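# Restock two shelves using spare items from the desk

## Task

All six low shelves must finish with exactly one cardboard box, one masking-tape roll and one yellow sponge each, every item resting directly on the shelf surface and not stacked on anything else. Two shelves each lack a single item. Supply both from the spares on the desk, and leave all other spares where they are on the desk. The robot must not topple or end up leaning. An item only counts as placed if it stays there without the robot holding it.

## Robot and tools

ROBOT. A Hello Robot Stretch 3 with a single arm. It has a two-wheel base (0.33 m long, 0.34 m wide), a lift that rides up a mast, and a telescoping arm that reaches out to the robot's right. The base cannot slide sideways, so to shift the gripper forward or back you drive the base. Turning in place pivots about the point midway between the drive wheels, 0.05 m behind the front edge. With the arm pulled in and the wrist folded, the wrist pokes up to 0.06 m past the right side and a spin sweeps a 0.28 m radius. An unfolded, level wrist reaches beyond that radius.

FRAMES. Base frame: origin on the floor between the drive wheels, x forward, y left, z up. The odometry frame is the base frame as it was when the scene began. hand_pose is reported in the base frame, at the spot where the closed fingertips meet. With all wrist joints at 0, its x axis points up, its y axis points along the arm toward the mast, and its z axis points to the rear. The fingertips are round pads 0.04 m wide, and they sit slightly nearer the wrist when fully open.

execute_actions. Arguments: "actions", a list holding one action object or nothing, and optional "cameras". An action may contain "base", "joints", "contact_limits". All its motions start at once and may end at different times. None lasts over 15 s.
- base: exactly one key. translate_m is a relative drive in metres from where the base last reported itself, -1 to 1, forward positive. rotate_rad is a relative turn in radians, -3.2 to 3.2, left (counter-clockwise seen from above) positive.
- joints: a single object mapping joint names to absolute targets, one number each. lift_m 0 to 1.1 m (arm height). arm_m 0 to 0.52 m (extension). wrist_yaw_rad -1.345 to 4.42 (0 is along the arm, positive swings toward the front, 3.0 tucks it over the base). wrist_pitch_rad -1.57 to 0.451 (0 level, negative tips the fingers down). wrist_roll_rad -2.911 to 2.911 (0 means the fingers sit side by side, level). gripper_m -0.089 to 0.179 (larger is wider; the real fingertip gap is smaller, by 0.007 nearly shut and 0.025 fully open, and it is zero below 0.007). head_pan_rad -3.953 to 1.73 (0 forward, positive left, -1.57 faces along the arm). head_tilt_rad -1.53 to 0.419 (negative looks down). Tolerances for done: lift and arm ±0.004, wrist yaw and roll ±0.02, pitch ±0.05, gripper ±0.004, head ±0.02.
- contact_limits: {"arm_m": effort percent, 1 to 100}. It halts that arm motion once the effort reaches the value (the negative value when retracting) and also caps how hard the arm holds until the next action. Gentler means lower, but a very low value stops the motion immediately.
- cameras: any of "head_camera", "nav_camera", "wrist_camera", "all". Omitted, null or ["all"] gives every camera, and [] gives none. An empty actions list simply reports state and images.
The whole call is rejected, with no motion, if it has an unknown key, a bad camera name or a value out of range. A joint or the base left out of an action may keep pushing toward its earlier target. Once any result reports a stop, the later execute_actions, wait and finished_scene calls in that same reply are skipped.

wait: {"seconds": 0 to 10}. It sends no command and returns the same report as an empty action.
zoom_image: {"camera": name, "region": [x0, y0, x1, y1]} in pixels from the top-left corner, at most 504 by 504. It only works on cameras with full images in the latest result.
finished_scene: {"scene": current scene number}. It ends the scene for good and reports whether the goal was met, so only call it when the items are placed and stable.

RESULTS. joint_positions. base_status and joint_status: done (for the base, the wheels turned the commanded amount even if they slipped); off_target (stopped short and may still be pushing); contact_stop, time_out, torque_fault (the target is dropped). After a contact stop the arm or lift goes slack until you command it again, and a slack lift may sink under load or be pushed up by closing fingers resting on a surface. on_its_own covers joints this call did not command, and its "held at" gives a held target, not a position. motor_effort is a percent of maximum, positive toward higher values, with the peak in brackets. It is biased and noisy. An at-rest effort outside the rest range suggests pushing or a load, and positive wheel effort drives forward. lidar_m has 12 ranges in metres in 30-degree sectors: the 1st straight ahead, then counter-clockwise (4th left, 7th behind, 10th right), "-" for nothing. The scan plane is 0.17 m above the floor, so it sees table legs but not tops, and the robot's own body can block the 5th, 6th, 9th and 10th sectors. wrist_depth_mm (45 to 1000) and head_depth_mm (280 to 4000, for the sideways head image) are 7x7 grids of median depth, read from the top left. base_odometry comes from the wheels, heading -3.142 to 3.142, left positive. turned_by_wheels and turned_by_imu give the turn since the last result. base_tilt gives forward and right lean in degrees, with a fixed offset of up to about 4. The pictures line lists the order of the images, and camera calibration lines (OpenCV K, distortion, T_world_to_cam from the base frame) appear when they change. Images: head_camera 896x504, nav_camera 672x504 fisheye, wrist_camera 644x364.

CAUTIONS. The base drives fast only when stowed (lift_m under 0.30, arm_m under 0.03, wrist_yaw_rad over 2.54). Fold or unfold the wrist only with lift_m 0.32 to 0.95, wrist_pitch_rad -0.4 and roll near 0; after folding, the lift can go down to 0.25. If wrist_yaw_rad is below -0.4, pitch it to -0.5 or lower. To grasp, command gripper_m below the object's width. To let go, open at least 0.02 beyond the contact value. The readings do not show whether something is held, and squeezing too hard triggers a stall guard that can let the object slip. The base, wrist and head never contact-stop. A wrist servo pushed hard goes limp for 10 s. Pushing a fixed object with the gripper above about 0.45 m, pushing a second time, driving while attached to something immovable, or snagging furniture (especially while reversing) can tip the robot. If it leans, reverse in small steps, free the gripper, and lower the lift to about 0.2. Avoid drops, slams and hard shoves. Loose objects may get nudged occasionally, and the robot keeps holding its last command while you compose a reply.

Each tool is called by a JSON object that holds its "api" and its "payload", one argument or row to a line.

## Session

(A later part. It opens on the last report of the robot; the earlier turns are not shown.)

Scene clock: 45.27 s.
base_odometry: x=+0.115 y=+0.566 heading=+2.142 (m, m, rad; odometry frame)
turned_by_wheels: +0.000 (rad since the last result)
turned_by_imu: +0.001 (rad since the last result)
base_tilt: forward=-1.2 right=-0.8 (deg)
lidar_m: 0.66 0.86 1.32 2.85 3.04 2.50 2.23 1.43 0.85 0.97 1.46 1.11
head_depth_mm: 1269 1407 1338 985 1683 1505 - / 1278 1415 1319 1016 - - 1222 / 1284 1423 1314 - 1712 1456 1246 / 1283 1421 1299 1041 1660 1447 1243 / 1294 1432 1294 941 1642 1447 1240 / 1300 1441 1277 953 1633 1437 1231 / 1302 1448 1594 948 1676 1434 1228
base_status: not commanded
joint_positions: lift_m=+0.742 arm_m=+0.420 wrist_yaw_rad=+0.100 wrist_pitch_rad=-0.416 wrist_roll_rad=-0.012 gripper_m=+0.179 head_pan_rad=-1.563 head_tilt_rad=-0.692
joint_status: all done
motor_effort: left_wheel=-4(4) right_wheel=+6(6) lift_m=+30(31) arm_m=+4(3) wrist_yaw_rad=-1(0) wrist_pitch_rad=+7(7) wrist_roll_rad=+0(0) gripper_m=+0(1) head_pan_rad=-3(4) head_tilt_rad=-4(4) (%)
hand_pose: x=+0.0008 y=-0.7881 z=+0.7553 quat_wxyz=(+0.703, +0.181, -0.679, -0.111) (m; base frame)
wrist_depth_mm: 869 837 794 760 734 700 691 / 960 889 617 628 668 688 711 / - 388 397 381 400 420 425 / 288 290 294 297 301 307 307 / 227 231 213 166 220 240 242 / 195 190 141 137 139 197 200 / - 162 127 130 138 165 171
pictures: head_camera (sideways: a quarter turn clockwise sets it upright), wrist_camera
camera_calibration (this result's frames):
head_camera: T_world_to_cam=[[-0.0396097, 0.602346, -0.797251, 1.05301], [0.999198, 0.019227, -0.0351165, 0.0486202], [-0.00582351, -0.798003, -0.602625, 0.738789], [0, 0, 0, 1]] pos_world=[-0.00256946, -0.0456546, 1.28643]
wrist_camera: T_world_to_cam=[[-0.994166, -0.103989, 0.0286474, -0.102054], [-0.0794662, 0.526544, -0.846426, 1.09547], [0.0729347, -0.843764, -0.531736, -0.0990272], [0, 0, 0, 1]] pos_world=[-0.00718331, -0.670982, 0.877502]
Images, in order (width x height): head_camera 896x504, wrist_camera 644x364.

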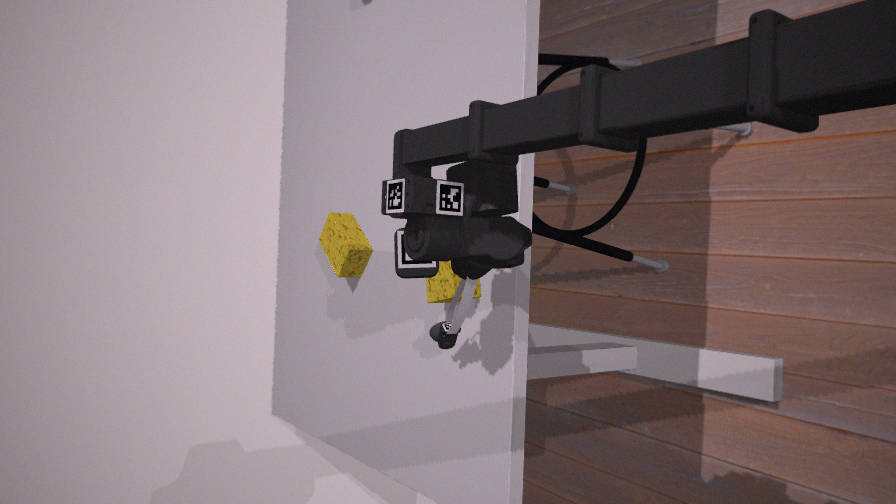

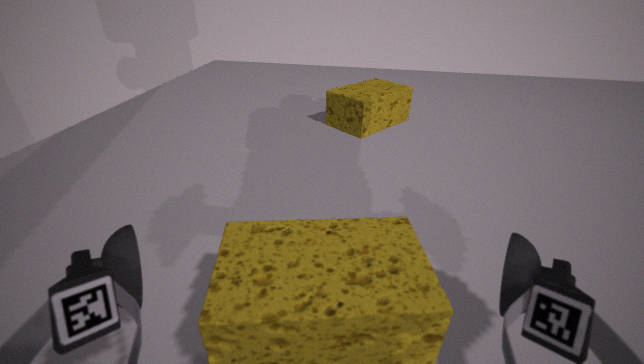

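{"api": "execute_actions", "payload": {
  "actions": [
    {"joints":{"lift_m":0.721}}
  ],
  "cameras": []
}}

{"api": "execute_actions", "payload": {
  "actions": [
    {"joints":{"gripper_m":0.07}}
  ],
  "cameras": ["wrist_camera"]
}}

Scene clock: 47.77 s.
base_odometry: x=+0.115 y=+0.566 heading=+2.142 (m, m, rad; odometry frame)
turned_by_wheels: +0.000 (rad since the last result)
turned_by_imu: +0.001 (rad since the last result)
base_tilt: forward=-1.2 right=-0.7 (deg)
lidar_m: 0.66 0.86 1.32 2.86 3.03 2.50 2.23 1.43 0.85 0.97 1.46 1.11
head_depth_mm: 1272 1406 1338 987 1679 1485 1270 / 1279 1412 1328 1017 1736 - 1225 / 1282 1416 1318 - 1706 1452 1248 / 1284 1427 1300 1051 1685 1447 1241 / 1293 1427 1289 961 1646 1442 1237 / 1297 1438 1280 957 1641 1431 1231 / 1305 1447 1601 947 1684 1434 1233
base_status: not commanded
joint_positions: lift_m=+0.721 arm_m=+0.420 wrist_yaw_rad=+0.100 wrist_pitch_rad=-0.409 wrist_roll_rad=-0.012 gripper_m=+0.179 head_pan_rad=-1.563 head_tilt_rad=-0.692
joint_status: all done
motor_effort: left_wheel=-4(4) right_wheel=+6(7) lift_m=+27(34) arm_m=+4(4) wrist_yaw_rad=+0(1) wrist_pitch_rad=+4(7) wrist_roll_rad=+0(0) gripper_m=+0(0) head_pan_rad=-3(3) head_tilt_rad=-5(5) (%)
hand_pose: x=+0.0009 y=-0.7889 z=+0.7359 quat_wxyz=(+0.703, +0.179, -0.680, -0.108) (m; base frame)
wrist_depth_mm: 874 842 797 771 723 704 689 / 961 854 558 575 532 611 628 / 346 348 352 361 371 370 378 / 253 255 258 263 266 271 274 / 201 203 142 137 144 211 212 / - 168 116 117 120 172 175 / - 142 127 129 135 144 151
pictures: none
No camera images: the call's "cameras" was empty. Leave "cameras" out to get every camera's image.

Scene clock: 49.33 s.
base_odometry: x=+0.115 y=+0.566 heading=+2.142 (m, m, rad; odometry frame)
turned_by_wheels: +0.000 (rad since the last result)
turned_by_imu: +0.000 (rad since the last result)
base_tilt: forward=-1.2 right=-0.8 (deg)
lidar_m: 0.66 0.85 1.32 2.85 3.03 2.51 2.23 1.43 0.85 0.97 1.46 1.11
head_depth_mm: 1274 1404 1338 988 1678 1490 1271 / 1278 1422 1323 1021 1748 - 1217 / 1283 1416 1315 - 1714 1458 1246 / 1286 1425 1302 1069 1679 1456 1237 / 1288 1431 1294 944 1637 1443 1236 / 1300 1441 1279 956 1637 1438 1228 / 1302 1446 1596 953 1674 1435 1230
base_status: not commanded
joint_positions: lift_m=+0.721 arm_m=+0.420 wrist_yaw_rad=+0.099 wrist_pitch_rad=-0.393 wrist_roll_rad=-0.012 gripper_m=+0.071 head_pan_rad=-1.563 head_tilt_rad=-0.692
joint_status: all done
motor_effort: left_wheel=-4(4) right_wheel=+6(6) lift_m=+26(27) arm_m=+4(4) wrist_yaw_rad=+0(1) wrist_pitch_rad=-3(4) wrist_roll_rad=+0(0) gripper_m=-22(100) head_pan_rad=-3(3) head_tilt_rad=-4(4) (%)
hand_pose: x=+0.0011 y=-0.7908 z=+0.7395 quat_wxyz=(+0.704, +0.173, -0.681, -0.103) (m; base frame)
wrist_depth_mm: 867 828 791 766 746 706 684 / 948 897 610 638 649 680 716 / 394 369 373 383 387 398 406 / 264 265 270 273 277 281 284 / 208 209 141 142 144 219 221 / 172 178 116 121 127 181 180 / 145 142 127 133 141 146 151
pictures: wrist_camera
camera_calibration (this result's frames):
wrist_camera: T_world_to_cam=[[-0.99423, -0.103345, 0.028749, -0.101181], [-0.0775532, 0.507348, -0.858245, 1.07715], [0.0741098, -0.855522, -0.512435, -0.133354], [0, 0, 0, 1]] pos_world=[-0.00717801, -0.671032, 0.859029]
Images, in order (width x height): wrist_camera 644x364.

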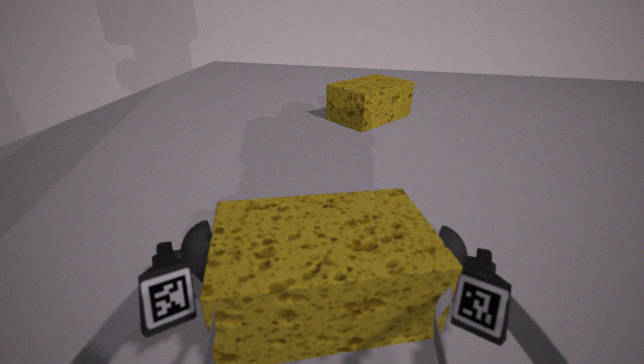

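{"api": "execute_actions", "payload": {
  "actions": [
    {"joints":{"lift_m":0.78}}
  ],
  "cameras": ["wrist_camera"]
}}

{"api": "execute_actions", "payload": {
  "actions": [
    {"base":{"rotate_rad":1.56},"joints":{"arm_m":0.3,"wrist_yaw_rad":0}}
  ]
}}

Scene clock: 52.10 s.
base_odometry: x=+0.115 y=+0.566 heading=+2.142 (m, m, rad; odometry frame)
turned_by_wheels: +0.000 (rad since the last result)
turned_by_imu: +0.001 (rad since the last result)
base_tilt: forward=-1.2 right=-0.7 (deg)
lidar_m: 0.66 0.86 1.32 2.85 3.04 2.50 2.23 1.43 0.85 0.97 1.46 1.11
head_depth_mm: 1269 1406 1341 985 1728 - - / 1278 1413 1325 1019 - 1398 1226 / 1282 1416 1376 - 1703 1457 1244 / 1288 1426 1304 870 1650 1450 1241 / 1289 1432 1285 928 1642 1442 1234 / 1295 1439 1283 955 1639 1431 1238 / 1302 1446 1593 950 1682 1439 1230
base_status: not commanded
joint_positions: lift_m=+0.780 arm_m=+0.420 wrist_yaw_rad=+0.100 wrist_pitch_rad=-0.416 wrist_roll_rad=-0.012 gripper_m=+0.071 head_pan_rad=-1.563 head_tilt_rad=-0.692
joint_status: all done
motor_effort: left_wheel=-4(4) right_wheel=+6(6) lift_m=+40(44) arm_m=+4(4) wrist_yaw_rad=+0(1) wrist_pitch_rad=+7(6) wrist_roll_rad=+0(0) gripper_m=-22(22) head_pan_rad=-4(3) head_tilt_rad=-4(4) (%)
hand_pose: x=+0.0008 y=-0.7881 z=+0.7929 quat_wxyz=(+0.703, +0.181, -0.679, -0.111) (m; base frame)
wrist_depth_mm: 879 823 788 777 726 703 668 / 957 917 837 806 772 759 725 / - 498 495 469 459 525 535 / 374 358 367 374 375 379 389 / 284 287 142 143 144 300 299 / 235 240 116 122 128 249 247 / 201 197 127 133 145 201 210
pictures: wrist_camera
camera_calibration (this result's frames):
wrist_camera: T_world_to_cam=[[-0.994166, -0.103988, 0.0286476, -0.103135], [-0.0794616, 0.526493, -0.846458, 1.12734], [0.0729389, -0.843796, -0.531684, -0.0790973], [0, 0, 0, 1]] pos_world=[-0.00718318, -0.671004, 0.915147]
Images, in order (width x height): wrist_camera 644x364.

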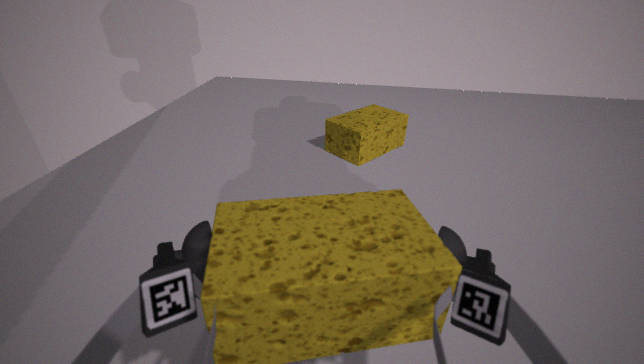

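Scene clock: 55.53 s.
base_odometry: x=+0.115 y=+0.566 heading=-2.581 (m, m, rad; odometry frame)
turned_by_wheels: +1.560 (rad since the last result)
turned_by_imu: +1.567 (rad since the last result)
base_tilt: forward=-1.2 right=-0.8 (deg)
lidar_m: 2.90 3.02 2.50 2.29 1.44 0.85 0.98 1.52 1.10 0.66 0.86 1.32
head_depth_mm: 902 1001 1123 1287 1460 1516 - / 898 997 1133 1257 - 1425 1249 / 926 1024 1133 1231 1548 1459 1247 / 929 1033 1154 1243 1177 1143 1237 / 933 1034 1161 1165 1003 1268 1235 / 935 1037 1167 1141 996 1254 1231 / 938 1044 1168 1138 996 1254 1227
base_status: done
joint_positions: lift_m=+0.780 arm_m=+0.300 wrist_yaw_rad=+0.001 wrist_pitch_rad=-0.416 wrist_roll_rad=-0.012 gripper_m=+0.071 head_pan_rad=-1.563 head_tilt_rad=-0.692
joint_status: all done
motor_effort: left_wheel=-3(11) right_wheel=+5(14) lift_m=+40(40) arm_m=-4(4) wrist_yaw_rad=-1(0) wrist_pitch_rad=+7(7) wrist_roll_rad=+0(0) gripper_m=-21(21) head_pan_rad=-3(3) head_tilt_rad=-4(4) (%)
hand_pose: x=-0.0214 y=-0.6700 z=+0.7929 quat_wxyz=(+0.696, +0.147, -0.687, -0.145) (m; base frame)
wrist_depth_mm: 514 505 501 497 476 465 456 / 558 555 549 537 509 503 497 / 608 607 586 581 559 551 547 / 566 571 579 619 595 599 600 / 449 453 142 142 145 664 657 / 369 372 116 122 128 735 722 / 317 316 126 133 145 865 814
pictures: head_camera (sideways: a quarter turn clockwise sets it upright), nav_camera (sideways: a quarter turn counterclockwise sets it upright), wrist_camera
camera_calibration (this result's frames):
head_camera: T_world_to_cam=[[-0.0396091, 0.602372, -0.797232, 1.05298], [0.999198, 0.0192268, -0.0351161, 0.0486197], [-0.00582471, -0.797984, -0.602651, 0.738823], [0, 0, 0, 1]] pos_world=[-0.00256952, -0.0456541, 1.28643]
nav_camera: T_world_to_cam=[[-0.0289727, -0.625639, 0.779575, -0.968433], [-0.999495, 0.0283058, -0.0144295, 0.0776852], [-0.0130388, -0.779599, -0.626143, 0.772073], [0, 0, 0, 1]] pos_world=[0.0596548, -0.00618032, 1.23952]
wrist_camera: T_world_to_cam=[[-0.999576, -0.00526368, 0.0286495, -0.0468921], [-0.0270587, 0.531959, -0.846338, 1.06807], [-0.0107855, -0.846754, -0.531876, 0.0184884], [0, 0, 0, 1]] pos_world=[-0.0177723, -0.55276, 0.915123]
Images, in order (width x height): head_camera 896x504, nav_camera 672x504, wrist_camera 644x364.

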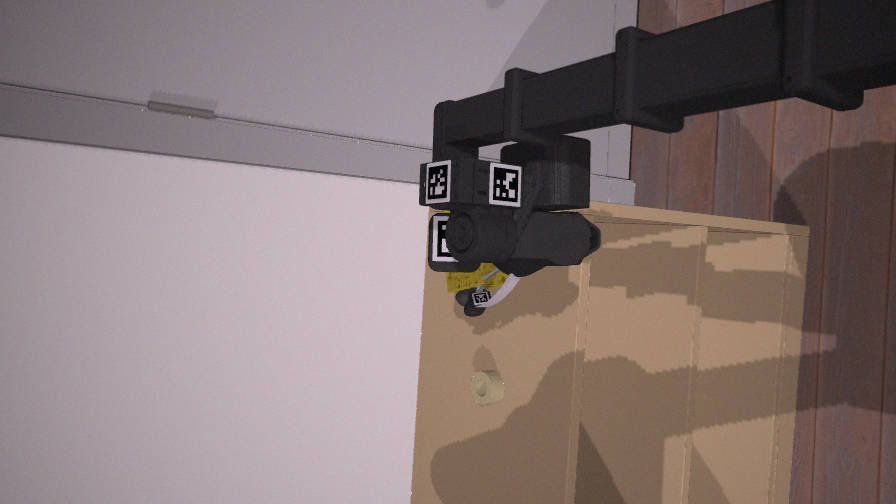

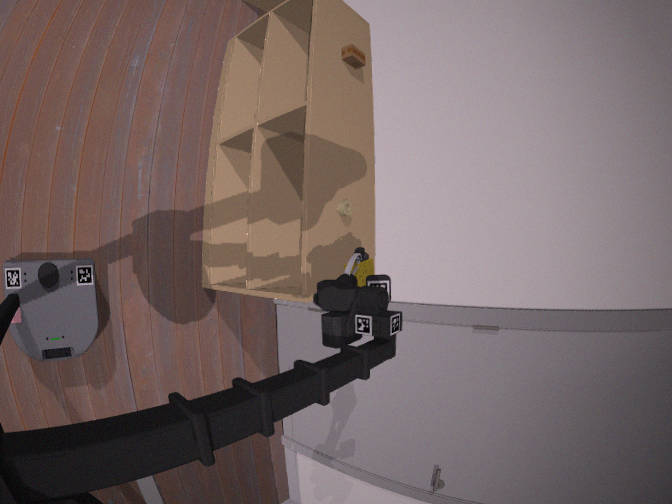

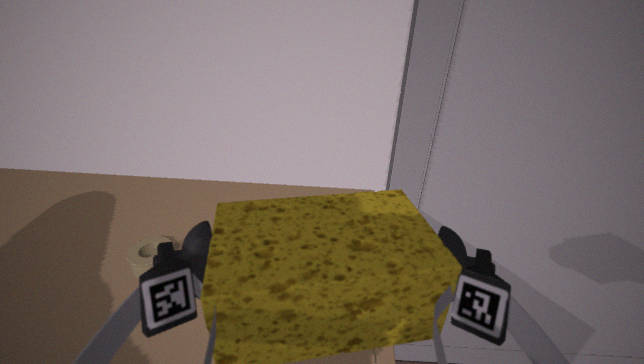

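{"api": "execute_actions", "payload": {
  "actions": [
    {"base":{"translate_m":0.055},"joints":{"arm_m":0.43,"lift_m":0.66}}
  ],
  "cameras": []
}}

{"api": "execute_actions", "payload": {
  "actions": [
    {"joints":{"lift_m":0.625}}
  ],
  "cameras": ["head_camera","wrist_camera"]
}}

Scene clock: 59.67 s.
base_odometry: x=+0.069 y=+0.537 heading=-2.581 (m, m, rad; odometry frame)
turned_by_wheels: +0.000 (rad since the last result)
turned_by_imu: +0.001 (rad since the last result)
base_tilt: forward=-1.2 right=-0.7 (deg)
lidar_m: 2.84 2.99 2.48 2.23 1.74 0.90 1.03 1.48 1.11 0.67 0.83 1.28
head_depth_mm: 905 1003 1125 1279 1486 1469 1284 / 914 1008 1120 1281 1495 - - / 928 1027 1155 1242 990 1218 1243 / 927 1029 1156 1200 1177 1147 1244 / 934 1033 1160 1149 1002 1268 1236 / 934 1038 1166 1143 994 1261 1231 / 939 1042 1168 1134 1155 1261 1226
base_status: done
joint_positions: lift_m=+0.660 arm_m=+0.430 wrist_yaw_rad=+0.001 wrist_pitch_rad=-0.417 wrist_roll_rad=-0.012 gripper_m=+0.071 head_pan_rad=-1.563 head_tilt_rad=-0.692
joint_status: all done
motor_effort: left_wheel=-4(6) right_wheel=+6(12) lift_m=+29(32) arm_m=+5(3) wrist_yaw_rad=-1(0) wrist_pitch_rad=+7(8) wrist_roll_rad=+0(0) gripper_m=-22(21) head_pan_rad=-3(3) head_tilt_rad=-4(4) (%)
hand_pose: x=-0.0214 y=-0.7990 z=+0.6731 quat_wxyz=(+0.696, +0.148, -0.687, -0.146) (m; base frame)
wrist_depth_mm: 391 388 383 378 374 349 351 / 421 425 415 410 403 378 378 / 454 452 452 452 437 412 413 / 340 346 342 350 357 450 453 / 269 270 141 142 145 500 498 / 209 210 116 122 128 558 549 / 191 187 126 133 146 191 620
pictures: none
No camera images: the call's "cameras" was empty. Leave "cameras" out to get every camera's image.

Scene clock: 60.80 s.
base_odometry: x=+0.069 y=+0.537 heading=-2.581 (m, m, rad; odometry frame)
turned_by_wheels: +0.000 (rad since the last result)
turned_by_imu: +0.000 (rad since the last result)
base_tilt: forward=-1.2 right=-0.8 (deg)
lidar_m: 2.84 2.99 2.47 2.23 1.74 0.90 1.03 1.48 1.11 0.67 0.83 1.28
head_depth_mm: 902 1005 1125 1281 1492 1467 1253 / 913 1008 1115 1288 1479 1503 - / 926 1025 1155 1243 - 1146 1240 / 928 1029 1159 1196 1174 1147 1238 / 932 1036 1159 1149 1000 1265 1235 / 935 1036 1166 1137 997 1257 1233 / 938 1042 1170 1133 1160 1258 1231
base_status: not commanded
joint_positions: lift_m=+0.625 arm_m=+0.430 wrist_yaw_rad=+0.001 wrist_pitch_rad=-0.417 wrist_roll_rad=-0.012 gripper_m=+0.071 head_pan_rad=-1.563 head_tilt_rad=-0.692
joint_status: all done
motor_effort: left_wheel=-4(4) right_wheel=+6(6) lift_m=+29(27) arm_m=+4(4) wrist_yaw_rad=+0(1) wrist_pitch_rad=+7(7) wrist_roll_rad=+0(0) gripper_m=-21(21) head_pan_rad=-2(3) head_tilt_rad=-4(5) (%)
hand_pose: x=-0.0214 y=-0.7990 z=+0.6381 quat_wxyz=(+0.696, +0.148, -0.687, -0.146) (m; base frame)
wrist_depth_mm: 389 389 385 380 371 355 348 / 428 421 411 405 409 379 377 / 366 372 378 436 431 410 409 / 273 276 277 284 285 443 446 / 186 209 142 143 144 249 499 / 180 184 116 121 128 192 557 / 154 151 126 133 145 154 613
pictures: head_camera (sideways: a quarter turn clockwise sets it upright), wrist_camera
camera_calibration (this result's frames):
head_camera: T_world_to_cam=[[-0.0396079, 0.602373, -0.797231, 1.05298], [0.999198, 0.0192248, -0.0351161, 0.0486197], [-0.00582633, -0.797983, -0.602652, 0.738824], [0, 0, 0, 1]] pos_world=[-0.00256962, -0.0456541, 1.28643]
wrist_camera: T_world_to_cam=[[-0.999576, -0.00526491, 0.0286461, -0.0431394], [-0.0270489, 0.532548, -0.845968, 1.00592], [-0.0108015, -0.846383, -0.532464, -0.172419], [0, 0, 0, 1]] pos_world=[-0.0177743, -0.681863, 0.760408]
Images, in order (width x height): head_camera 896x504, wrist_camera 644x364.

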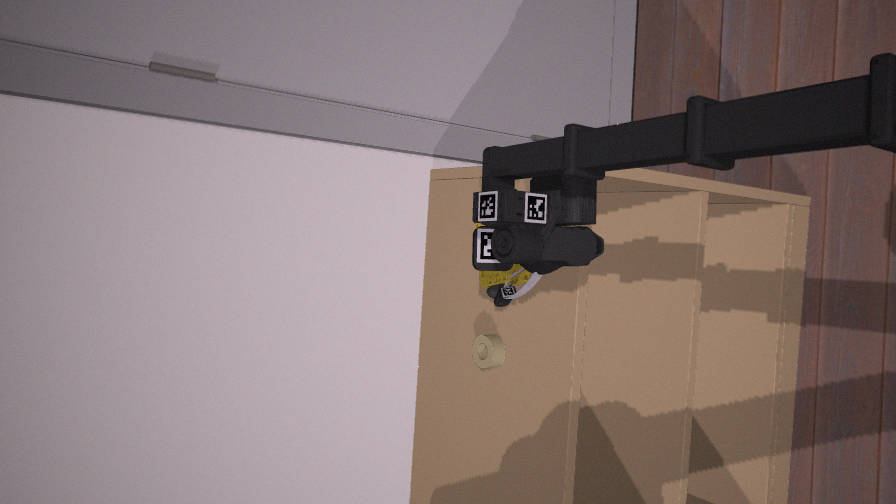

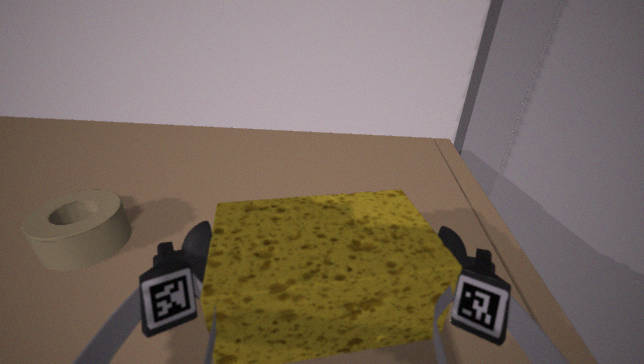

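{"api": "execute_actions", "payload": {
  "actions": [
    {"joints":{"lift_m":0.615}}
  ],
  "cameras": []
}}

{"api": "execute_actions", "payload": {
  "actions": [
    {"joints":{"gripper_m":0.14}}
  ],
  "cameras": ["wrist_camera"]
}}

Scene clock: 62.63 s.
base_odometry: x=+0.069 y=+0.537 heading=-2.581 (m, m, rad; odometry frame)
turned_by_wheels: +0.000 (rad since the last result)
turned_by_imu: +0.001 (rad since the last result)
base_tilt: forward=-1.3 right=-0.8 (deg)
lidar_m: 2.84 2.99 2.48 2.23 1.75 0.90 1.03 1.47 1.11 0.67 0.83 1.28
head_depth_mm: 905 1005 1127 1283 1488 1472 1258 / 912 1009 1119 1286 1497 1498 - / 927 1030 1154 1242 - 1136 1223 / 929 1031 1155 1203 1175 1148 1238 / 933 1036 1162 1149 1002 1265 1238 / 936 1038 1167 1142 995 1259 1229 / 939 1043 1170 1137 1155 1256 1229
base_status: not commanded
joint_positions: lift_m=+0.615 arm_m=+0.430 wrist_yaw_rad=+0.001 wrist_pitch_rad=-0.410 wrist_roll_rad=-0.012 gripper_m=+0.071 head_pan_rad=-1.563 head_tilt_rad=-0.692
joint_status: all done
motor_effort: left_wheel=-4(4) right_wheel=+6(6) lift_m=+26(29) arm_m=+4(4) wrist_yaw_rad=-1(1) wrist_pitch_rad=+4(7) wrist_roll_rad=+0(0) gripper_m=-21(22) head_pan_rad=-4(3) head_tilt_rad=-4(4) (%)
hand_pose: x=-0.0214 y=-0.7999 z=+0.6297 quat_wxyz=(+0.697, +0.145, -0.688, -0.143) (m; base frame)
wrist_depth_mm: 394 388 379 376 372 351 347 / 421 421 408 413 403 378 378 / 350 357 364 371 421 408 411 / 259 266 267 271 273 440 451 / 182 201 141 142 144 226 490 / 171 175 116 122 127 182 548 / 146 143 127 134 142 146 593
pictures: none
No camera images: the call's "cameras" was empty. Leave "cameras" out to get every camera's image.

Scene clock: 63.83 s.
base_odometry: x=+0.069 y=+0.537 heading=-2.581 (m, m, rad; odometry frame)
turned_by_wheels: +0.000 (rad since the last result)
turned_by_imu: +0.000 (rad since the last result)
base_tilt: forward=-1.2 right=-0.7 (deg)
lidar_m: 2.84 2.99 2.48 2.23 1.74 0.90 1.03 1.47 1.11 0.67 0.83 1.27
head_depth_mm: 905 1003 1127 1279 1487 1471 1255 / 913 1009 1118 1286 1491 1503 - / 925 1028 1154 1242 - 1131 1226 / 930 1031 1160 1197 1177 1147 1241 / 933 1032 1160 1149 1002 1269 1235 / 934 1040 1167 1140 993 1262 1233 / 938 1043 1172 1134 1156 1258 1231
base_status: not commanded
joint_positions: lift_m=+0.615 arm_m=+0.430 wrist_yaw_rad=+0.001 wrist_pitch_rad=-0.412 wrist_roll_rad=-0.012 gripper_m=+0.140 head_pan_rad=-1.563 head_tilt_rad=-0.692
joint_status: all done
motor_effort: left_wheel=-4(3) right_wheel=+5(6) lift_m=+29(29) arm_m=+4(4) wrist_yaw_rad=-1(1) wrist_pitch_rad=+5(6) wrist_roll_rad=+0(0) gripper_m=+0(96) head_pan_rad=-3(2) head_tilt_rad=-5(4) (%)
hand_pose: x=-0.0214 y=-0.7997 z=+0.6293 quat_wxyz=(+0.697, +0.146, -0.688, -0.144) (m; base frame)
wrist_depth_mm: 386 388 379 380 375 354 348 / 420 419 415 413 403 378 376 / 351 353 358 368 423 408 409 / 257 259 265 266 269 438 450 / 182 198 146 142 143 233 495 / 170 - 118 121 127 - 543 / 149 141 128 134 140 145 595
pictures: wrist_camera
camera_calibration (this result's frames):
wrist_camera: T_world_to_cam=[[-0.999576, -0.0051093, 0.0286713, -0.0427834], [-0.0270467, 0.527927, -0.848859, 0.997015], [-0.0107993, -0.849274, -0.527841, -0.182877], [0, 0, 0, 1]] pos_world=[-0.0177742, -0.681883, 0.751021]
Images, in order (width x height): wrist_camera 644x364.

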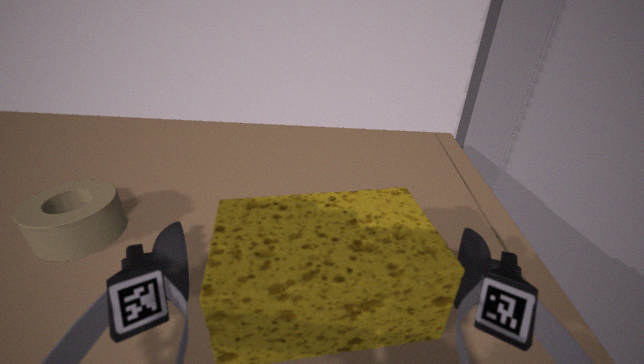

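{"api": "execute_actions", "payload": {
  "actions": [
    {"joints":{"lift_m":0.69}}
  ],
  "cameras": []
}}

{"api": "execute_actions", "payload": {
  "actions": [
    {"base":{"rotate_rad":-1.57},"joints":{"lift_m":0.85,"arm_m":0.25,"gripper_m":0.179,"head_pan_rad":-0.3}}
  ],
  "cameras": ["head_camera"]
}}

{"api": "execute_actions", "payload": {
  "actions": [
    {"base":{"translate_m":-0.75},"joints":{"head_pan_rad":-1.57}}
  ]
}}

Scene clock: 67.70 s.
base_odometry: x=+0.069 y=+0.537 heading=-2.581 (m, m, rad; odometry frame)
turned_by_wheels: +0.000 (rad since the last result)
turned_by_imu: +0.001 (rad since the last result)
base_tilt: forward=-1.2 right=-0.7 (deg)
lidar_m: 2.84 2.99 2.49 2.23 1.74 0.90 1.03 1.48 1.11 0.67 0.83 1.28
head_depth_mm: 906 1003 1125 1278 1489 1470 1284 / 913 1009 1118 1281 1478 - - / 927 1031 1155 1245 951 1307 1247 / 932 1033 1160 1244 1176 1147 1239 / 932 1034 1163 1150 1000 1262 1234 / 933 1039 1163 1138 997 1260 1233 / 940 1044 1169 1133 1154 1260 1228
base_status: not commanded
joint_positions: lift_m=+0.690 arm_m=+0.430 wrist_yaw_rad=+0.001 wrist_pitch_rad=-0.415 wrist_roll_rad=-0.012 gripper_m=+0.140 head_pan_rad=-1.563 head_tilt_rad=-0.692
joint_status: all done
motor_effort: left_wheel=-3(4) right_wheel=+5(6) lift_m=+40(47) arm_m=+4(4) wrist_yaw_rad=-1(2) wrist_pitch_rad=+7(6) wrist_roll_rad=+0(0) gripper_m=+0(0) head_pan_rad=-3(3) head_tilt_rad=-5(5) (%)
hand_pose: x=-0.0214 y=-0.7993 z=+0.7032 quat_wxyz=(+0.696, +0.147, -0.687, -0.145) (m; base frame)
wrist_depth_mm: 393 389 383 378 372 353 351 / 430 419 412 409 401 379 379 / 461 460 450 449 443 408 414 / 397 402 407 412 461 451 450 / 313 328 320 323 329 498 492 / 253 - 265 265 269 - 561 / 225 217 212 179 216 229 611
pictures: none
No camera images: the call's "cameras" was empty. Leave "cameras" out to get every camera's image.

Scene clock: 71.13 s.
base_odometry: x=+0.069 y=+0.537 heading=+2.132 (m, m, rad; odometry frame)
turned_by_wheels: -1.570 (rad since the last result)
turned_by_imu: -1.576 (rad since the last result)
base_tilt: forward=-1.2 right=-0.8 (deg)
lidar_m: 0.67 0.83 1.28 2.84 3.05 2.48 2.23 1.74 0.90 1.02 1.48 1.11
head_depth_mm: 1035 1163 1324 1546 1721 1468 1251 / 1009 1123 1277 1476 1671 1465 1251 / 978 1088 1233 1409 1627 1454 1244 / 953 1054 1188 1357 1594 1458 1242 / 917 1013 1149 1286 1233 1292 1236 / 918 1014 1136 1139 948 1133 1208 / 895 986 1100 1134 930 1102 1190
base_status: done
joint_positions: lift_m=+0.850 arm_m=+0.250 wrist_yaw_rad=+0.000 wrist_pitch_rad=-0.415 wrist_roll_rad=-0.012 gripper_m=+0.179 head_pan_rad=-0.307 head_tilt_rad=-0.692
joint_status: all done
motor_effort: left_wheel=+4(10) right_wheel=-4(11) lift_m=+40(42) arm_m=-4(3) wrist_yaw_rad=-1(0) wrist_pitch_rad=+7(6) wrist_roll_rad=+0(0) gripper_m=+0(100) head_pan_rad=+2(38) head_tilt_rad=-4(4) (%)
hand_pose: x=-0.0214 y=-0.6201 z=+0.8631 quat_wxyz=(+0.696, +0.147, -0.687, -0.145) (m; base frame)
wrist_depth_mm: - - 986 971 951 948 913 / - - - - - - 994 / - - 689 667 697 712 727 / - 501 508 510 504 523 525 / 394 401 396 402 403 409 416 / 346 339 338 345 344 352 344 / - - - - - - -
pictures: head_camera (sideways: a quarter turn clockwise sets it upright)
camera_calibration (this result's frames):
head_camera: T_world_to_cam=[[-0.58506, 0.148806, -0.797221, 1.0563], [0.29102, 0.956072, -0.0351159, 0.0529393], [0.756975, -0.252552, -0.602665, 0.734189], [0, 0, 0, 1]] pos_world=[0.0468278, -0.0223759, 1.28643]
Images, in order (width x height): head_camera 896x504.

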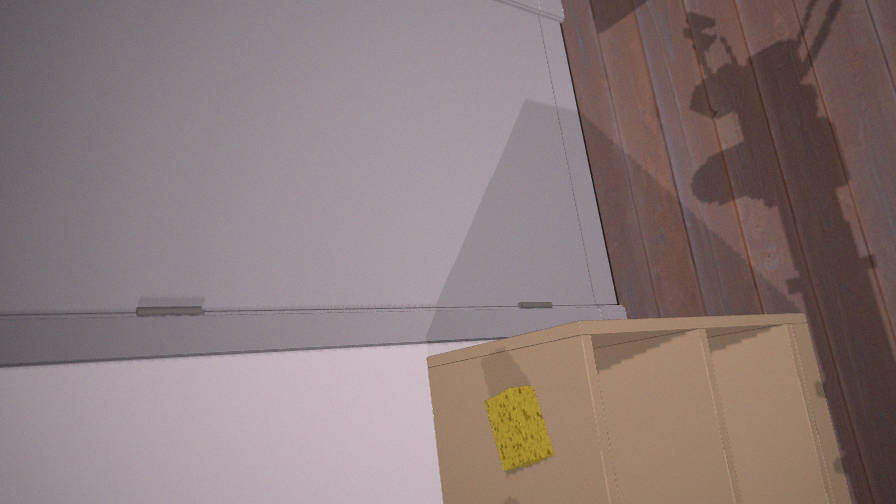

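Scene clock: 79.93 s.
base_odometry: x=+0.468 y=-0.098 heading=+2.132 (m, m, rad; odometry frame)
turned_by_wheels: +0.000 (rad since the last result)
turned_by_imu: +0.002 (rad since the last result)
base_tilt: forward=-1.2 right=-0.8 (deg)
lidar_m: 1.41 1.52 2.50 2.83 2.53 1.55 1.48 1.44 1.10 1.10 0.98 1.88
head_depth_mm: 1306 1452 1549 1024 - - - / 1316 1453 1327 - 1626 1431 1250 / 1323 1460 1287 - 1656 1461 1246 / 1322 1466 1303 - 1700 1448 1244 / 1328 1470 1292 1035 1742 1446 1237 / 1330 1473 1280 993 1689 1438 1232 / 1331 1477 1270 977 1722 1429 1231
base_status: done
joint_positions: lift_m=+0.850 arm_m=+0.250 wrist_yaw_rad=+0.000 wrist_pitch_rad=-0.415 wrist_roll_rad=-0.012 gripper_m=+0.179 head_pan_rad=-1.563 head_tilt_rad=-0.692
joint_status: all done
motor_effort: left_wheel=+5(7) right_wheel=-5(11) lift_m=+40(40) arm_m=-4(4) wrist_yaw_rad=-1(2) wrist_pitch_rad=+7(7) wrist_roll_rad=+0(0) gripper_m=+0(1) head_pan_rad=-3(38) head_tilt_rad=-4(5) (%)
hand_pose: x=-0.0214 y=-0.6201 z=+0.8631 quat_wxyz=(+0.696, +0.147, -0.687, -0.145) (m; base frame)
wrist_depth_mm: 987 966 957 967 913 941 897 / - - 998 989 978 - 998 / 663 660 682 688 666 - - / 494 500 506 451 516 523 - / 386 396 395 395 406 407 418 / 344 353 347 345 344 346 343 / 983 - - - - - 855
pictures: head_camera (sideways: a quarter turn clockwise sets it upright), nav_camera (sideways: a quarter turn counterclockwise sets it upright), wrist_camera
camera_calibration (this result's frames):
head_camera: T_world_to_cam=[[-0.0397937, 0.602381, -0.797216, 1.05296], [0.999192, 0.0195336, -0.0351158, 0.0486193], [-0.00558055, -0.79797, -0.602672, 0.738849], [0, 0, 0, 1]] pos_world=[-0.00255555, -0.0456563, 1.28643]
nav_camera: T_world_to_cam=[[-0.028781, -0.625668, 0.779558, -0.968413], [-0.999504, 0.0280002, -0.0144286, 0.077684], [-0.0128003, -0.779587, -0.626164, 0.772099], [0, 0, 0, 1]] pos_world=[0.0596566, -0.00616227, 1.23952]
wrist_camera: T_world_to_cam=[[-0.999576, -0.00510071, 0.0286539, -0.0485742], [-0.0269864, 0.531132, -0.846859, 1.1009], [-0.0108994, -0.847273, -0.531045, 0.0970324], [0, 0, 0, 1]] pos_world=[-0.0177868, -0.502757, 0.985226]
Images, in order (width x height): head_camera 896x504, nav_camera 672x504, wrist_camera 644x364.

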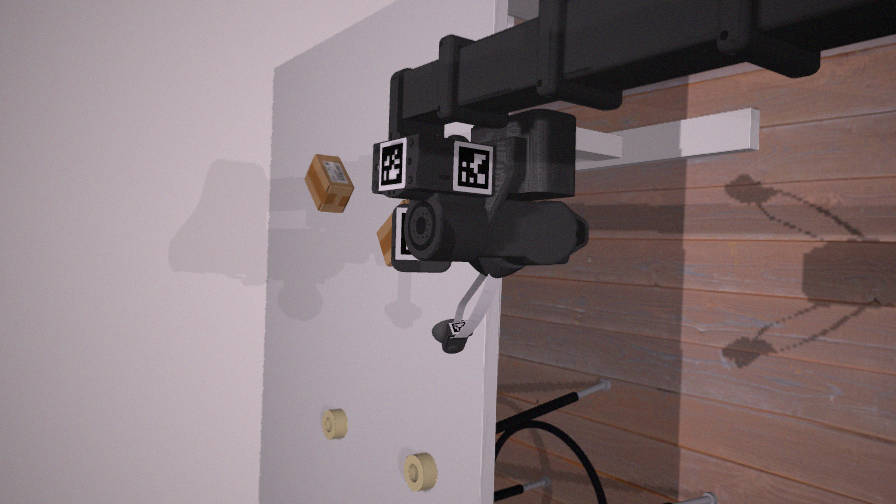

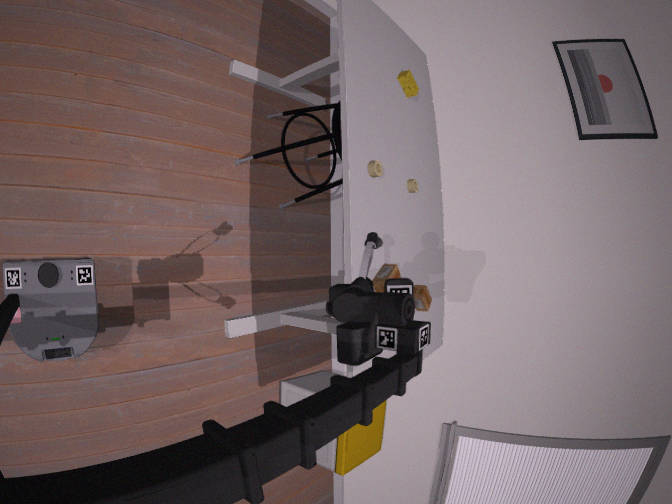

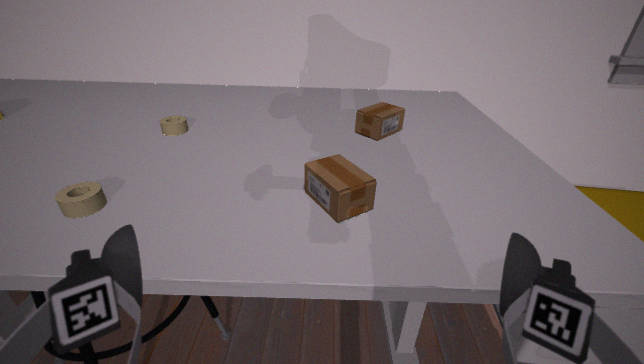

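{"api": "zoom_image", "payload": {
  "camera": "wrist_camera",
  "region": [280, 130, 400, 240]
}}

Region (280, 130, 400, 240) of wrist_camera's 644x364 image, scaled by 4.200; it fills the top 462 rows of this view, and the rest is white.

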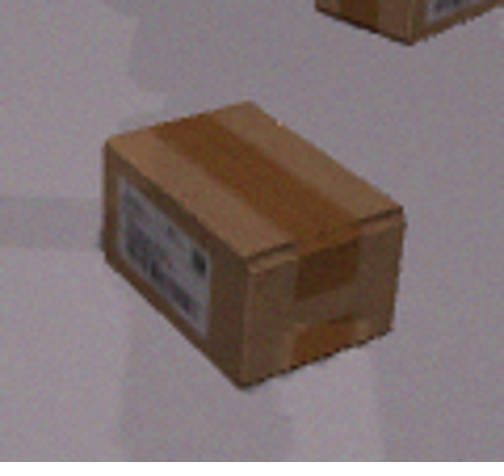

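{"api": "execute_actions", "payload": {
  "actions": [
    {"base":{"rotate_rad":0.2},"joints":{"wrist_yaw_rad":0.37,"gripper_m":0.14}}
  ],
  "cameras": []
}}

{"api": "execute_actions", "payload": {
  "actions": [
    {"base":{"translate_m":-0.279},"joints":{"arm_m":0.49,"lift_m":0.82}}
  ],
  "cameras": ["head_camera","wrist_camera"]
}}

Scene clock: 86.03 s.
base_odometry: x=+0.468 y=-0.098 heading=+2.332 (m, m, rad; odometry frame)
turned_by_wheels: +0.200 (rad since the last result)
turned_by_imu: +0.202 (rad since the last result)
base_tilt: forward=-1.2 right=-0.8 (deg)
lidar_m: 1.51 1.80 2.83 2.83 1.83 1.56 1.48 1.27 1.10 1.15 0.98 1.42
head_depth_mm: 1273 1401 1337 1024 - - - / 1306 1431 1323 - 1726 1464 1249 / 1318 1463 1318 - 1704 1455 1245 / 1357 1503 1305 - 1653 1451 1241 / 1385 1545 1287 995 1692 1440 1235 / 1419 1582 1279 1032 1678 1436 1230 / 1459 1590 1275 1063 1671 1434 1225
base_status: done
joint_positions: lift_m=+0.850 arm_m=+0.250 wrist_yaw_rad=+0.369 wrist_pitch_rad=-0.415 wrist_roll_rad=-0.012 gripper_m=+0.140 head_pan_rad=-1.563 head_tilt_rad=-0.692
joint_status: all done
motor_effort: left_wheel=-4(9) right_wheel=+5(11) lift_m=+40(40) arm_m=-4(4) wrist_yaw_rad=+0(6) wrist_pitch_rad=+7(6) wrist_roll_rad=+0(0) gripper_m=+0(100) head_pan_rad=-3(3) head_tilt_rad=-4(4) (%)
hand_pose: x=+0.0596 y=-0.6051 z=+0.8631 quat_wxyz=(+0.711, +0.271, -0.649, -0.015) (m; base frame)
wrist_depth_mm: - - - - - 867 767 / - - - - - 910 814 / - 678 685 693 710 728 740 / - - 514 492 521 533 528 / - - - 418 401 416 384 / - - - - 358 - 338 / - - - - - - 291
pictures: none
No camera images: the call's "cameras" was empty. Leave "cameras" out to get every camera's image.

Scene clock: 89.97 s.
base_odometry: x=+0.661 y=-0.300 heading=+2.332 (m, m, rad; odometry frame)
turned_by_wheels: +0.000 (rad since the last result)
turned_by_imu: +0.001 (rad since the last result)
base_tilt: forward=-1.2 right=-0.8 (deg)
lidar_m: 1.68 2.06 2.93 2.87 1.70 1.32 1.21 1.17 1.07 1.01 1.09 2.09
head_depth_mm: 1220 1341 1458 1617 1777 - - / 1244 1373 1399 - 1677 1432 1246 / 1275 1413 - 956 1611 1423 1250 / 1298 1440 1450 932 1705 1452 1238 / 1327 1468 1323 948 1728 1448 1239 / 1358 1509 1286 992 1729 1443 1232 / 1390 1554 1268 986 1716 1438 1228
base_status: done
joint_positions: lift_m=+0.820 arm_m=+0.490 wrist_yaw_rad=+0.369 wrist_pitch_rad=-0.416 wrist_roll_rad=-0.012 gripper_m=+0.140 head_pan_rad=-1.563 head_tilt_rad=-0.692
joint_status: all done
motor_effort: left_wheel=-4(10) right_wheel=+6(6) lift_m=+29(36) arm_m=+4(7) wrist_yaw_rad=+0(0) wrist_pitch_rad=+7(7) wrist_roll_rad=+0(0) gripper_m=+0(0) head_pan_rad=-2(3) head_tilt_rad=-5(5) (%)
hand_pose: x=+0.0596 y=-0.8441 z=+0.8334 quat_wxyz=(+0.711, +0.271, -0.649, -0.015) (m; base frame)
wrist_depth_mm: - - - 828 721 632 556 / 893 919 939 857 770 663 575 / 575 591 605 615 625 641 605 / 428 437 447 449 456 372 467 / 343 359 349 353 356 349 361 / 286 - 291 228 295 - 298 / 247 240 248 196 250 246 255
pictures: head_camera (sideways: a quarter turn clockwise sets it upright), wrist_camera
camera_calibration (this result's frames):
head_camera: T_world_to_cam=[[-0.0396233, 0.602404, -0.797207, 1.05295], [0.999198, 0.0192514, -0.0351156, 0.0486191], [-0.00580644, -0.797959, -0.602683, 0.738865], [0, 0, 0, 1]] pos_world=[-0.00256847, -0.0456537, 1.28643]
wrist_camera: T_world_to_cam=[[-0.930448, -0.365301, 0.0286525, -0.276014], [-0.216843, 0.485905, -0.846685, 1.16988], [0.295373, -0.79401, -0.531322, -0.0806828], [0, 0, 0, 1]] pos_world=[0.0206946, -0.733339, 0.955556]
Images, in order (width x height): head_camera 896x504, wrist_camera 644x364.

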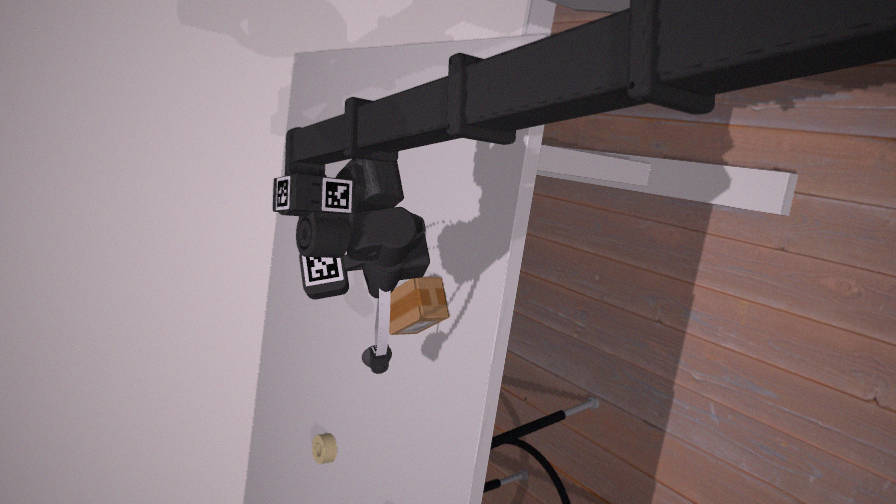

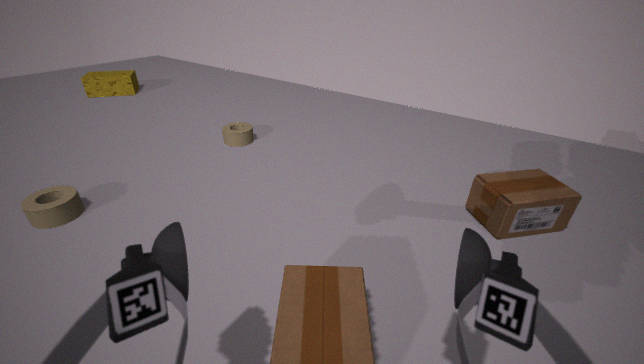

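{"api": "execute_actions", "payload": {
  "actions": [
    {"joints":{"arm_m":0.497,"lift_m":0.73}}
  ],
  "cameras": ["wrist_camera"]
}}

{"api": "execute_actions", "payload": {
  "actions": [
    {"joints":{"gripper_m":0.02}}
  ],
  "cameras": ["wrist_camera"]
}}

Scene clock: 93.07 s.
base_odometry: x=+0.661 y=-0.300 heading=+2.332 (m, m, rad; odometry frame)
turned_by_wheels: +0.000 (rad since the last result)
turned_by_imu: +0.001 (rad since the last result)
base_tilt: forward=-1.2 right=-0.7 (deg)
lidar_m: 1.68 2.06 2.92 2.86 1.69 1.32 1.21 1.17 1.07 1.01 1.10 2.09
head_depth_mm: 1224 1342 1457 1611 1718 1471 1286 / 1246 1373 1325 1015 - - 1219 / 1271 1407 1379 - 1640 1425 1252 / 1298 1437 1303 - 1707 1450 1243 / 1325 1478 1291 939 1742 1447 1232 / 1361 1518 1281 990 1730 1442 1228 / 1392 1557 1267 987 1728 1430 1226
base_status: not commanded
joint_positions: lift_m=+0.730 arm_m=+0.497 wrist_yaw_rad=+0.369 wrist_pitch_rad=-0.416 wrist_roll_rad=-0.012 gripper_m=+0.140 head_pan_rad=-1.563 head_tilt_rad=-0.692
joint_status: all done
motor_effort: left_wheel=-4(4) right_wheel=+5(5) lift_m=+30(36) arm_m=+4(3) wrist_yaw_rad=+0(1) wrist_pitch_rad=+7(6) wrist_roll_rad=+0(0) gripper_m=+0(0) head_pan_rad=-3(3) head_tilt_rad=-4(5) (%)
hand_pose: x=+0.0596 y=-0.8511 z=+0.7434 quat_wxyz=(+0.711, +0.271, -0.649, -0.015) (m; base frame)
wrist_depth_mm: - - - 841 713 619 547 / 548 559 567 587 605 625 568 / 334 358 368 372 379 319 299 / 266 266 270 177 278 279 283 / 209 220 205 140 209 221 221 / 174 - 170 123 174 - 183 / 153 146 146 136 148 149 156
pictures: wrist_camera
camera_calibration (this result's frames):
wrist_camera: T_world_to_cam=[[-0.930448, -0.365301, 0.0286524, -0.275992], [-0.216844, 0.485906, -0.846684, 1.09707], [0.295372, -0.794009, -0.531324, -0.13406], [0, 0, 0, 1]] pos_world=[0.0206945, -0.74034, 0.865553]
Images, in order (width x height): wrist_camera 644x364.

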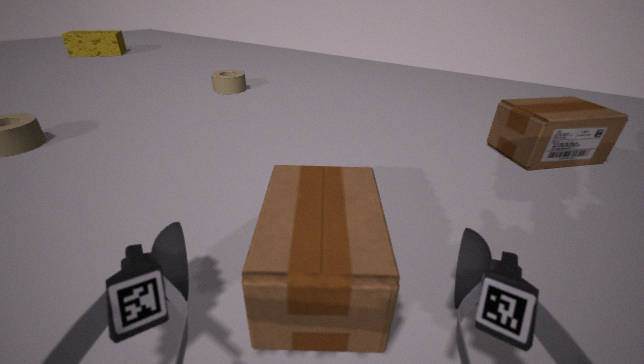

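Scene clock: 94.77 s.
base_odometry: x=+0.661 y=-0.300 heading=+2.332 (m, m, rad; odometry frame)
turned_by_wheels: +0.000 (rad since the last result)
turned_by_imu: +0.000 (rad since the last result)
base_tilt: forward=-1.3 right=-0.7 (deg)
lidar_m: 1.68 2.07 2.92 2.87 1.70 1.32 1.20 1.17 1.07 1.01 1.10 2.09
head_depth_mm: 1219 1342 1454 1607 1714 1471 1281 / 1243 1370 1322 1015 - - 1223 / 1267 1401 1382 - 1630 1423 1251 / 1296 1437 1310 - 1707 1448 1243 / 1327 1471 1292 935 1743 1446 1234 / 1360 1512 1280 991 1725 1434 1234 / 1386 1548 1263 986 1718 1435 1229
base_status: not commanded
joint_positions: lift_m=+0.730 arm_m=+0.497 wrist_yaw_rad=+0.369 wrist_pitch_rad=-0.416 wrist_roll_rad=-0.012 gripper_m=+0.021 head_pan_rad=-1.563 head_tilt_rad=-0.692
joint_status: all done
motor_effort: left_wheel=-4(4) right_wheel=+5(6) lift_m=+29(30) arm_m=+4(4) wrist_yaw_rad=+0(0) wrist_pitch_rad=+7(7) wrist_roll_rad=+0(0) gripper_m=-25(100) head_pan_rad=-3(5) head_tilt_rad=-5(5) (%)
hand_pose: x=+0.0596 y=-0.8511 z=+0.7434 quat_wxyz=(+0.711, +0.271, -0.649, -0.015) (m; base frame)
wrist_depth_mm: - - - 837 722 620 550 / 544 555 562 599 600 623 561 / 333 360 371 372 380 319 299 / 264 265 268 177 279 282 283 / 210 210 214 139 216 220 221 / 175 177 124 124 124 182 183 / 149 149 143 137 147 154 155
pictures: wrist_camera
camera_calibration (this result's frames):
wrist_camera: T_world_to_cam=[[-0.930437, -0.36533, 0.0286532, -0.276012], [-0.216864, 0.485913, -0.846675, 1.09707], [0.295393, -0.793992, -0.531338, -0.134039], [0, 0, 0, 1]] pos_world=[0.0206975, -0.740343, 0.865551]
Images, in order (width x height): wrist_camera 644x364.

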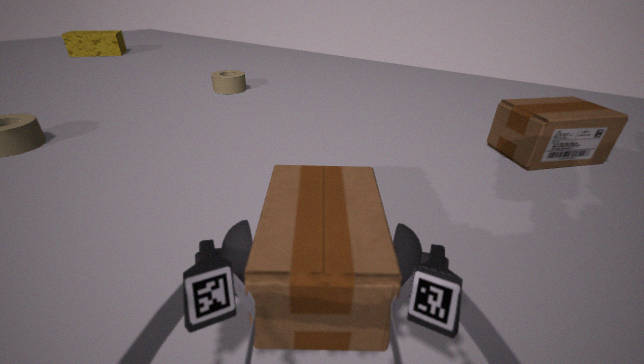

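{"api": "execute_actions", "payload": {
  "actions": [
    {"joints":{"lift_m":0.79}}
  ],
  "cameras": ["wrist_camera"]
}}

{"api": "execute_actions", "payload": {
  "actions": [
    {"base":{"rotate_rad":0.49},"joints":{"arm_m":0.35,"wrist_yaw_rad":0.0,"head_pan_rad":0,"head_tilt_rad":-0.5}}
  ],
  "cameras": ["head_camera","wrist_camera"]
}}

Scene clock: 100.17 s.
base_odometry: x=+0.661 y=-0.300 heading=+2.332 (m, m, rad; odometry frame)
turned_by_wheels: +0.000 (rad since the last result)
turned_by_imu: +0.001 (rad since the last result)
base_tilt: forward=-1.2 right=-0.8 (deg)
lidar_m: 1.68 2.07 2.92 2.87 1.70 1.32 1.21 1.17 1.07 1.01 1.09 2.09
head_depth_mm: 1223 1343 1450 1604 1726 - - / 1247 1373 1355 1021 - 1461 1254 / 1275 1402 1460 936 1611 1419 1246 / 1295 1437 1376 930 1703 1448 1241 / 1329 1476 1287 929 1736 1445 1238 / 1358 1514 1281 988 1727 1446 1234 / 1392 1554 1266 983 1721 1435 1225
base_status: not commanded
joint_positions: lift_m=+0.790 arm_m=+0.497 wrist_yaw_rad=+0.370 wrist_pitch_rad=-0.425 wrist_roll_rad=-0.012 gripper_m=+0.024 head_pan_rad=-1.563 head_tilt_rad=-0.692
joint_status: all done
motor_effort: left_wheel=-4(4) right_wheel=+5(6) lift_m=+41(41) arm_m=+4(4) wrist_yaw_rad=-1(1) wrist_pitch_rad=+11(11) wrist_roll_rad=+0(0) gripper_m=-22(23) head_pan_rad=-2(5) head_tilt_rad=-4(5) (%)
hand_pose: x=+0.0594 y=-0.8500 z=+0.8009 quat_wxyz=(+0.711, +0.274, -0.647, -0.018) (m; base frame)
wrist_depth_mm: - - - 852 706 627 547 / 732 716 768 812 745 649 580 / 494 497 510 514 524 534 546 / 344 369 379 382 384 328 358 / 294 294 306 149 305 308 312 / 242 246 129 126 126 254 257 / 210 211 205 134 208 217 218
pictures: wrist_camera
camera_calibration (this result's frames):
wrist_camera: T_world_to_cam=[[-0.930084, -0.36623, 0.0286075, -0.278264], [-0.220031, 0.493043, -0.841721, 1.14748], [0.294159, -0.789166, -0.539154, -0.0920708], [0, 0, 0, 1]] pos_world=[0.020754, -0.740323, 0.924174]
Images, in order (width x height): wrist_camera 644x364.

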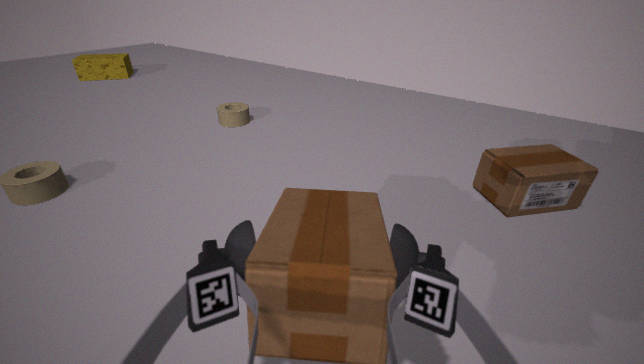

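Scene clock: 102.50 s.
base_odometry: x=+0.661 y=-0.300 heading=+2.822 (m, m, rad; odometry frame)
turned_by_wheels: +0.490 (rad since the last result)
turned_by_imu: +0.492 (rad since the last result)
base_tilt: forward=-1.2 right=-0.8 (deg)
lidar_m: 2.07 2.93 2.88 1.66 1.65 1.21 1.19 1.07 1.01 1.10 2.10 1.68
head_depth_mm: 1951 2068 2167 1995 2038 1724 1397 / 2092 2217 2284 2399 2149 1705 1403 / 2242 2383 2535 2377 2177 1703 1394 / 2404 2587 2634 2632 2181 1691 1386 / 2616 2834 2920 2828 2157 1686 1383 / 2876 3104 3109 2909 2142 1682 1372 / 3154 3444 3252 2949 2123 1669 1373
base_status: done
joint_positions: lift_m=+0.790 arm_m=+0.350 wrist_yaw_rad=+0.001 wrist_pitch_rad=-0.425 wrist_roll_rad=-0.012 gripper_m=+0.024 head_pan_rad=-0.007 head_tilt_rad=-0.507
joint_status: all done
motor_effort: left_wheel=-3(11) right_wheel=+5(16) lift_m=+41(41) arm_m=-4(6) wrist_yaw_rad=-2(3) wrist_pitch_rad=+11(12) wrist_roll_rad=+0(0) gripper_m=-22(22) head_pan_rad=+3(38) head_tilt_rad=+3(17) (%)
hand_pose: x=-0.0212 y=-0.7189 z=+0.8008 quat_wxyz=(+0.696, +0.151, -0.687, -0.148) (m; base frame)
wrist_depth_mm: - - - - 993 846 734 / - 758 798 793 826 836 758 / - - 515 520 532 537 549 / - - - 381 387 393 399 / - - - 150 305 311 310 / - - 129 126 126 255 258 / 968 991 956 134 978 232 217
pictures: head_camera (sideways: a quarter turn clockwise sets it upright), wrist_camera
camera_calibration (this result's frames):
head_camera: T_world_to_cam=[[-0.446734, -0.0317958, -0.894102, 1.18178], [0.00220383, 0.999326, -0.0366389, 0.0566925], [0.894664, -0.0183383, -0.446363, 0.529987], [0, 0, 0, 1]] pos_world=[0.0536583, -0.00935953, 1.29528]
wrist_camera: T_world_to_cam=[[-0.999571, -0.00624578, 0.0286052, -0.0478864], [-0.0274519, 0.539648, -0.841443, 1.10236], [-0.0101813, -0.841867, -0.539589, -0.00894391], [0, 0, 0, 1]] pos_world=[-0.017695, -0.602717, 0.924119]
Images, in order (width x height): head_camera 896x504, wrist_camera 644x364.

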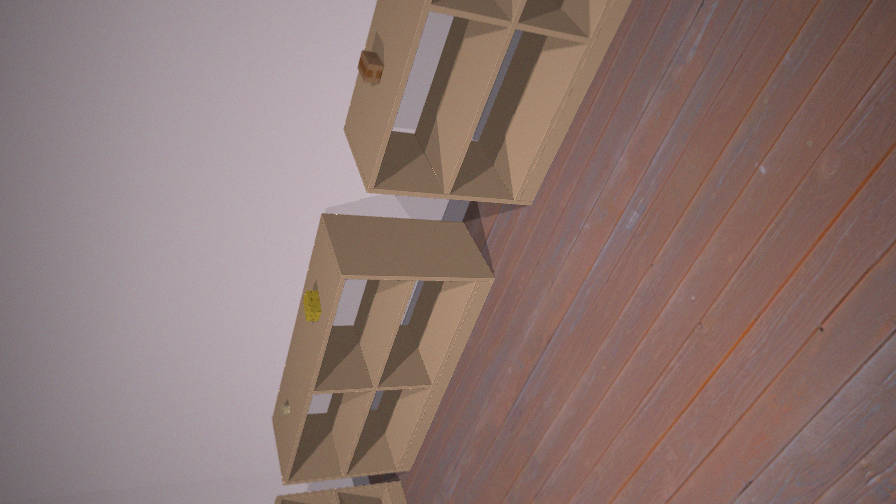

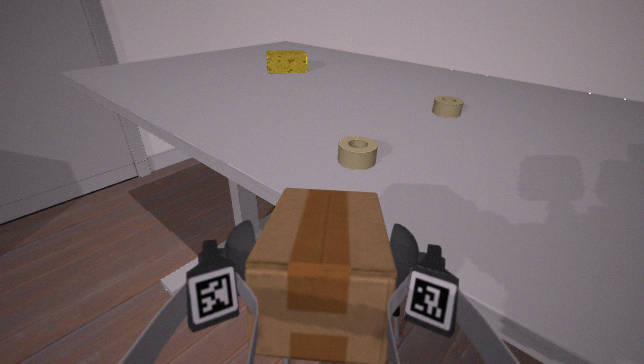

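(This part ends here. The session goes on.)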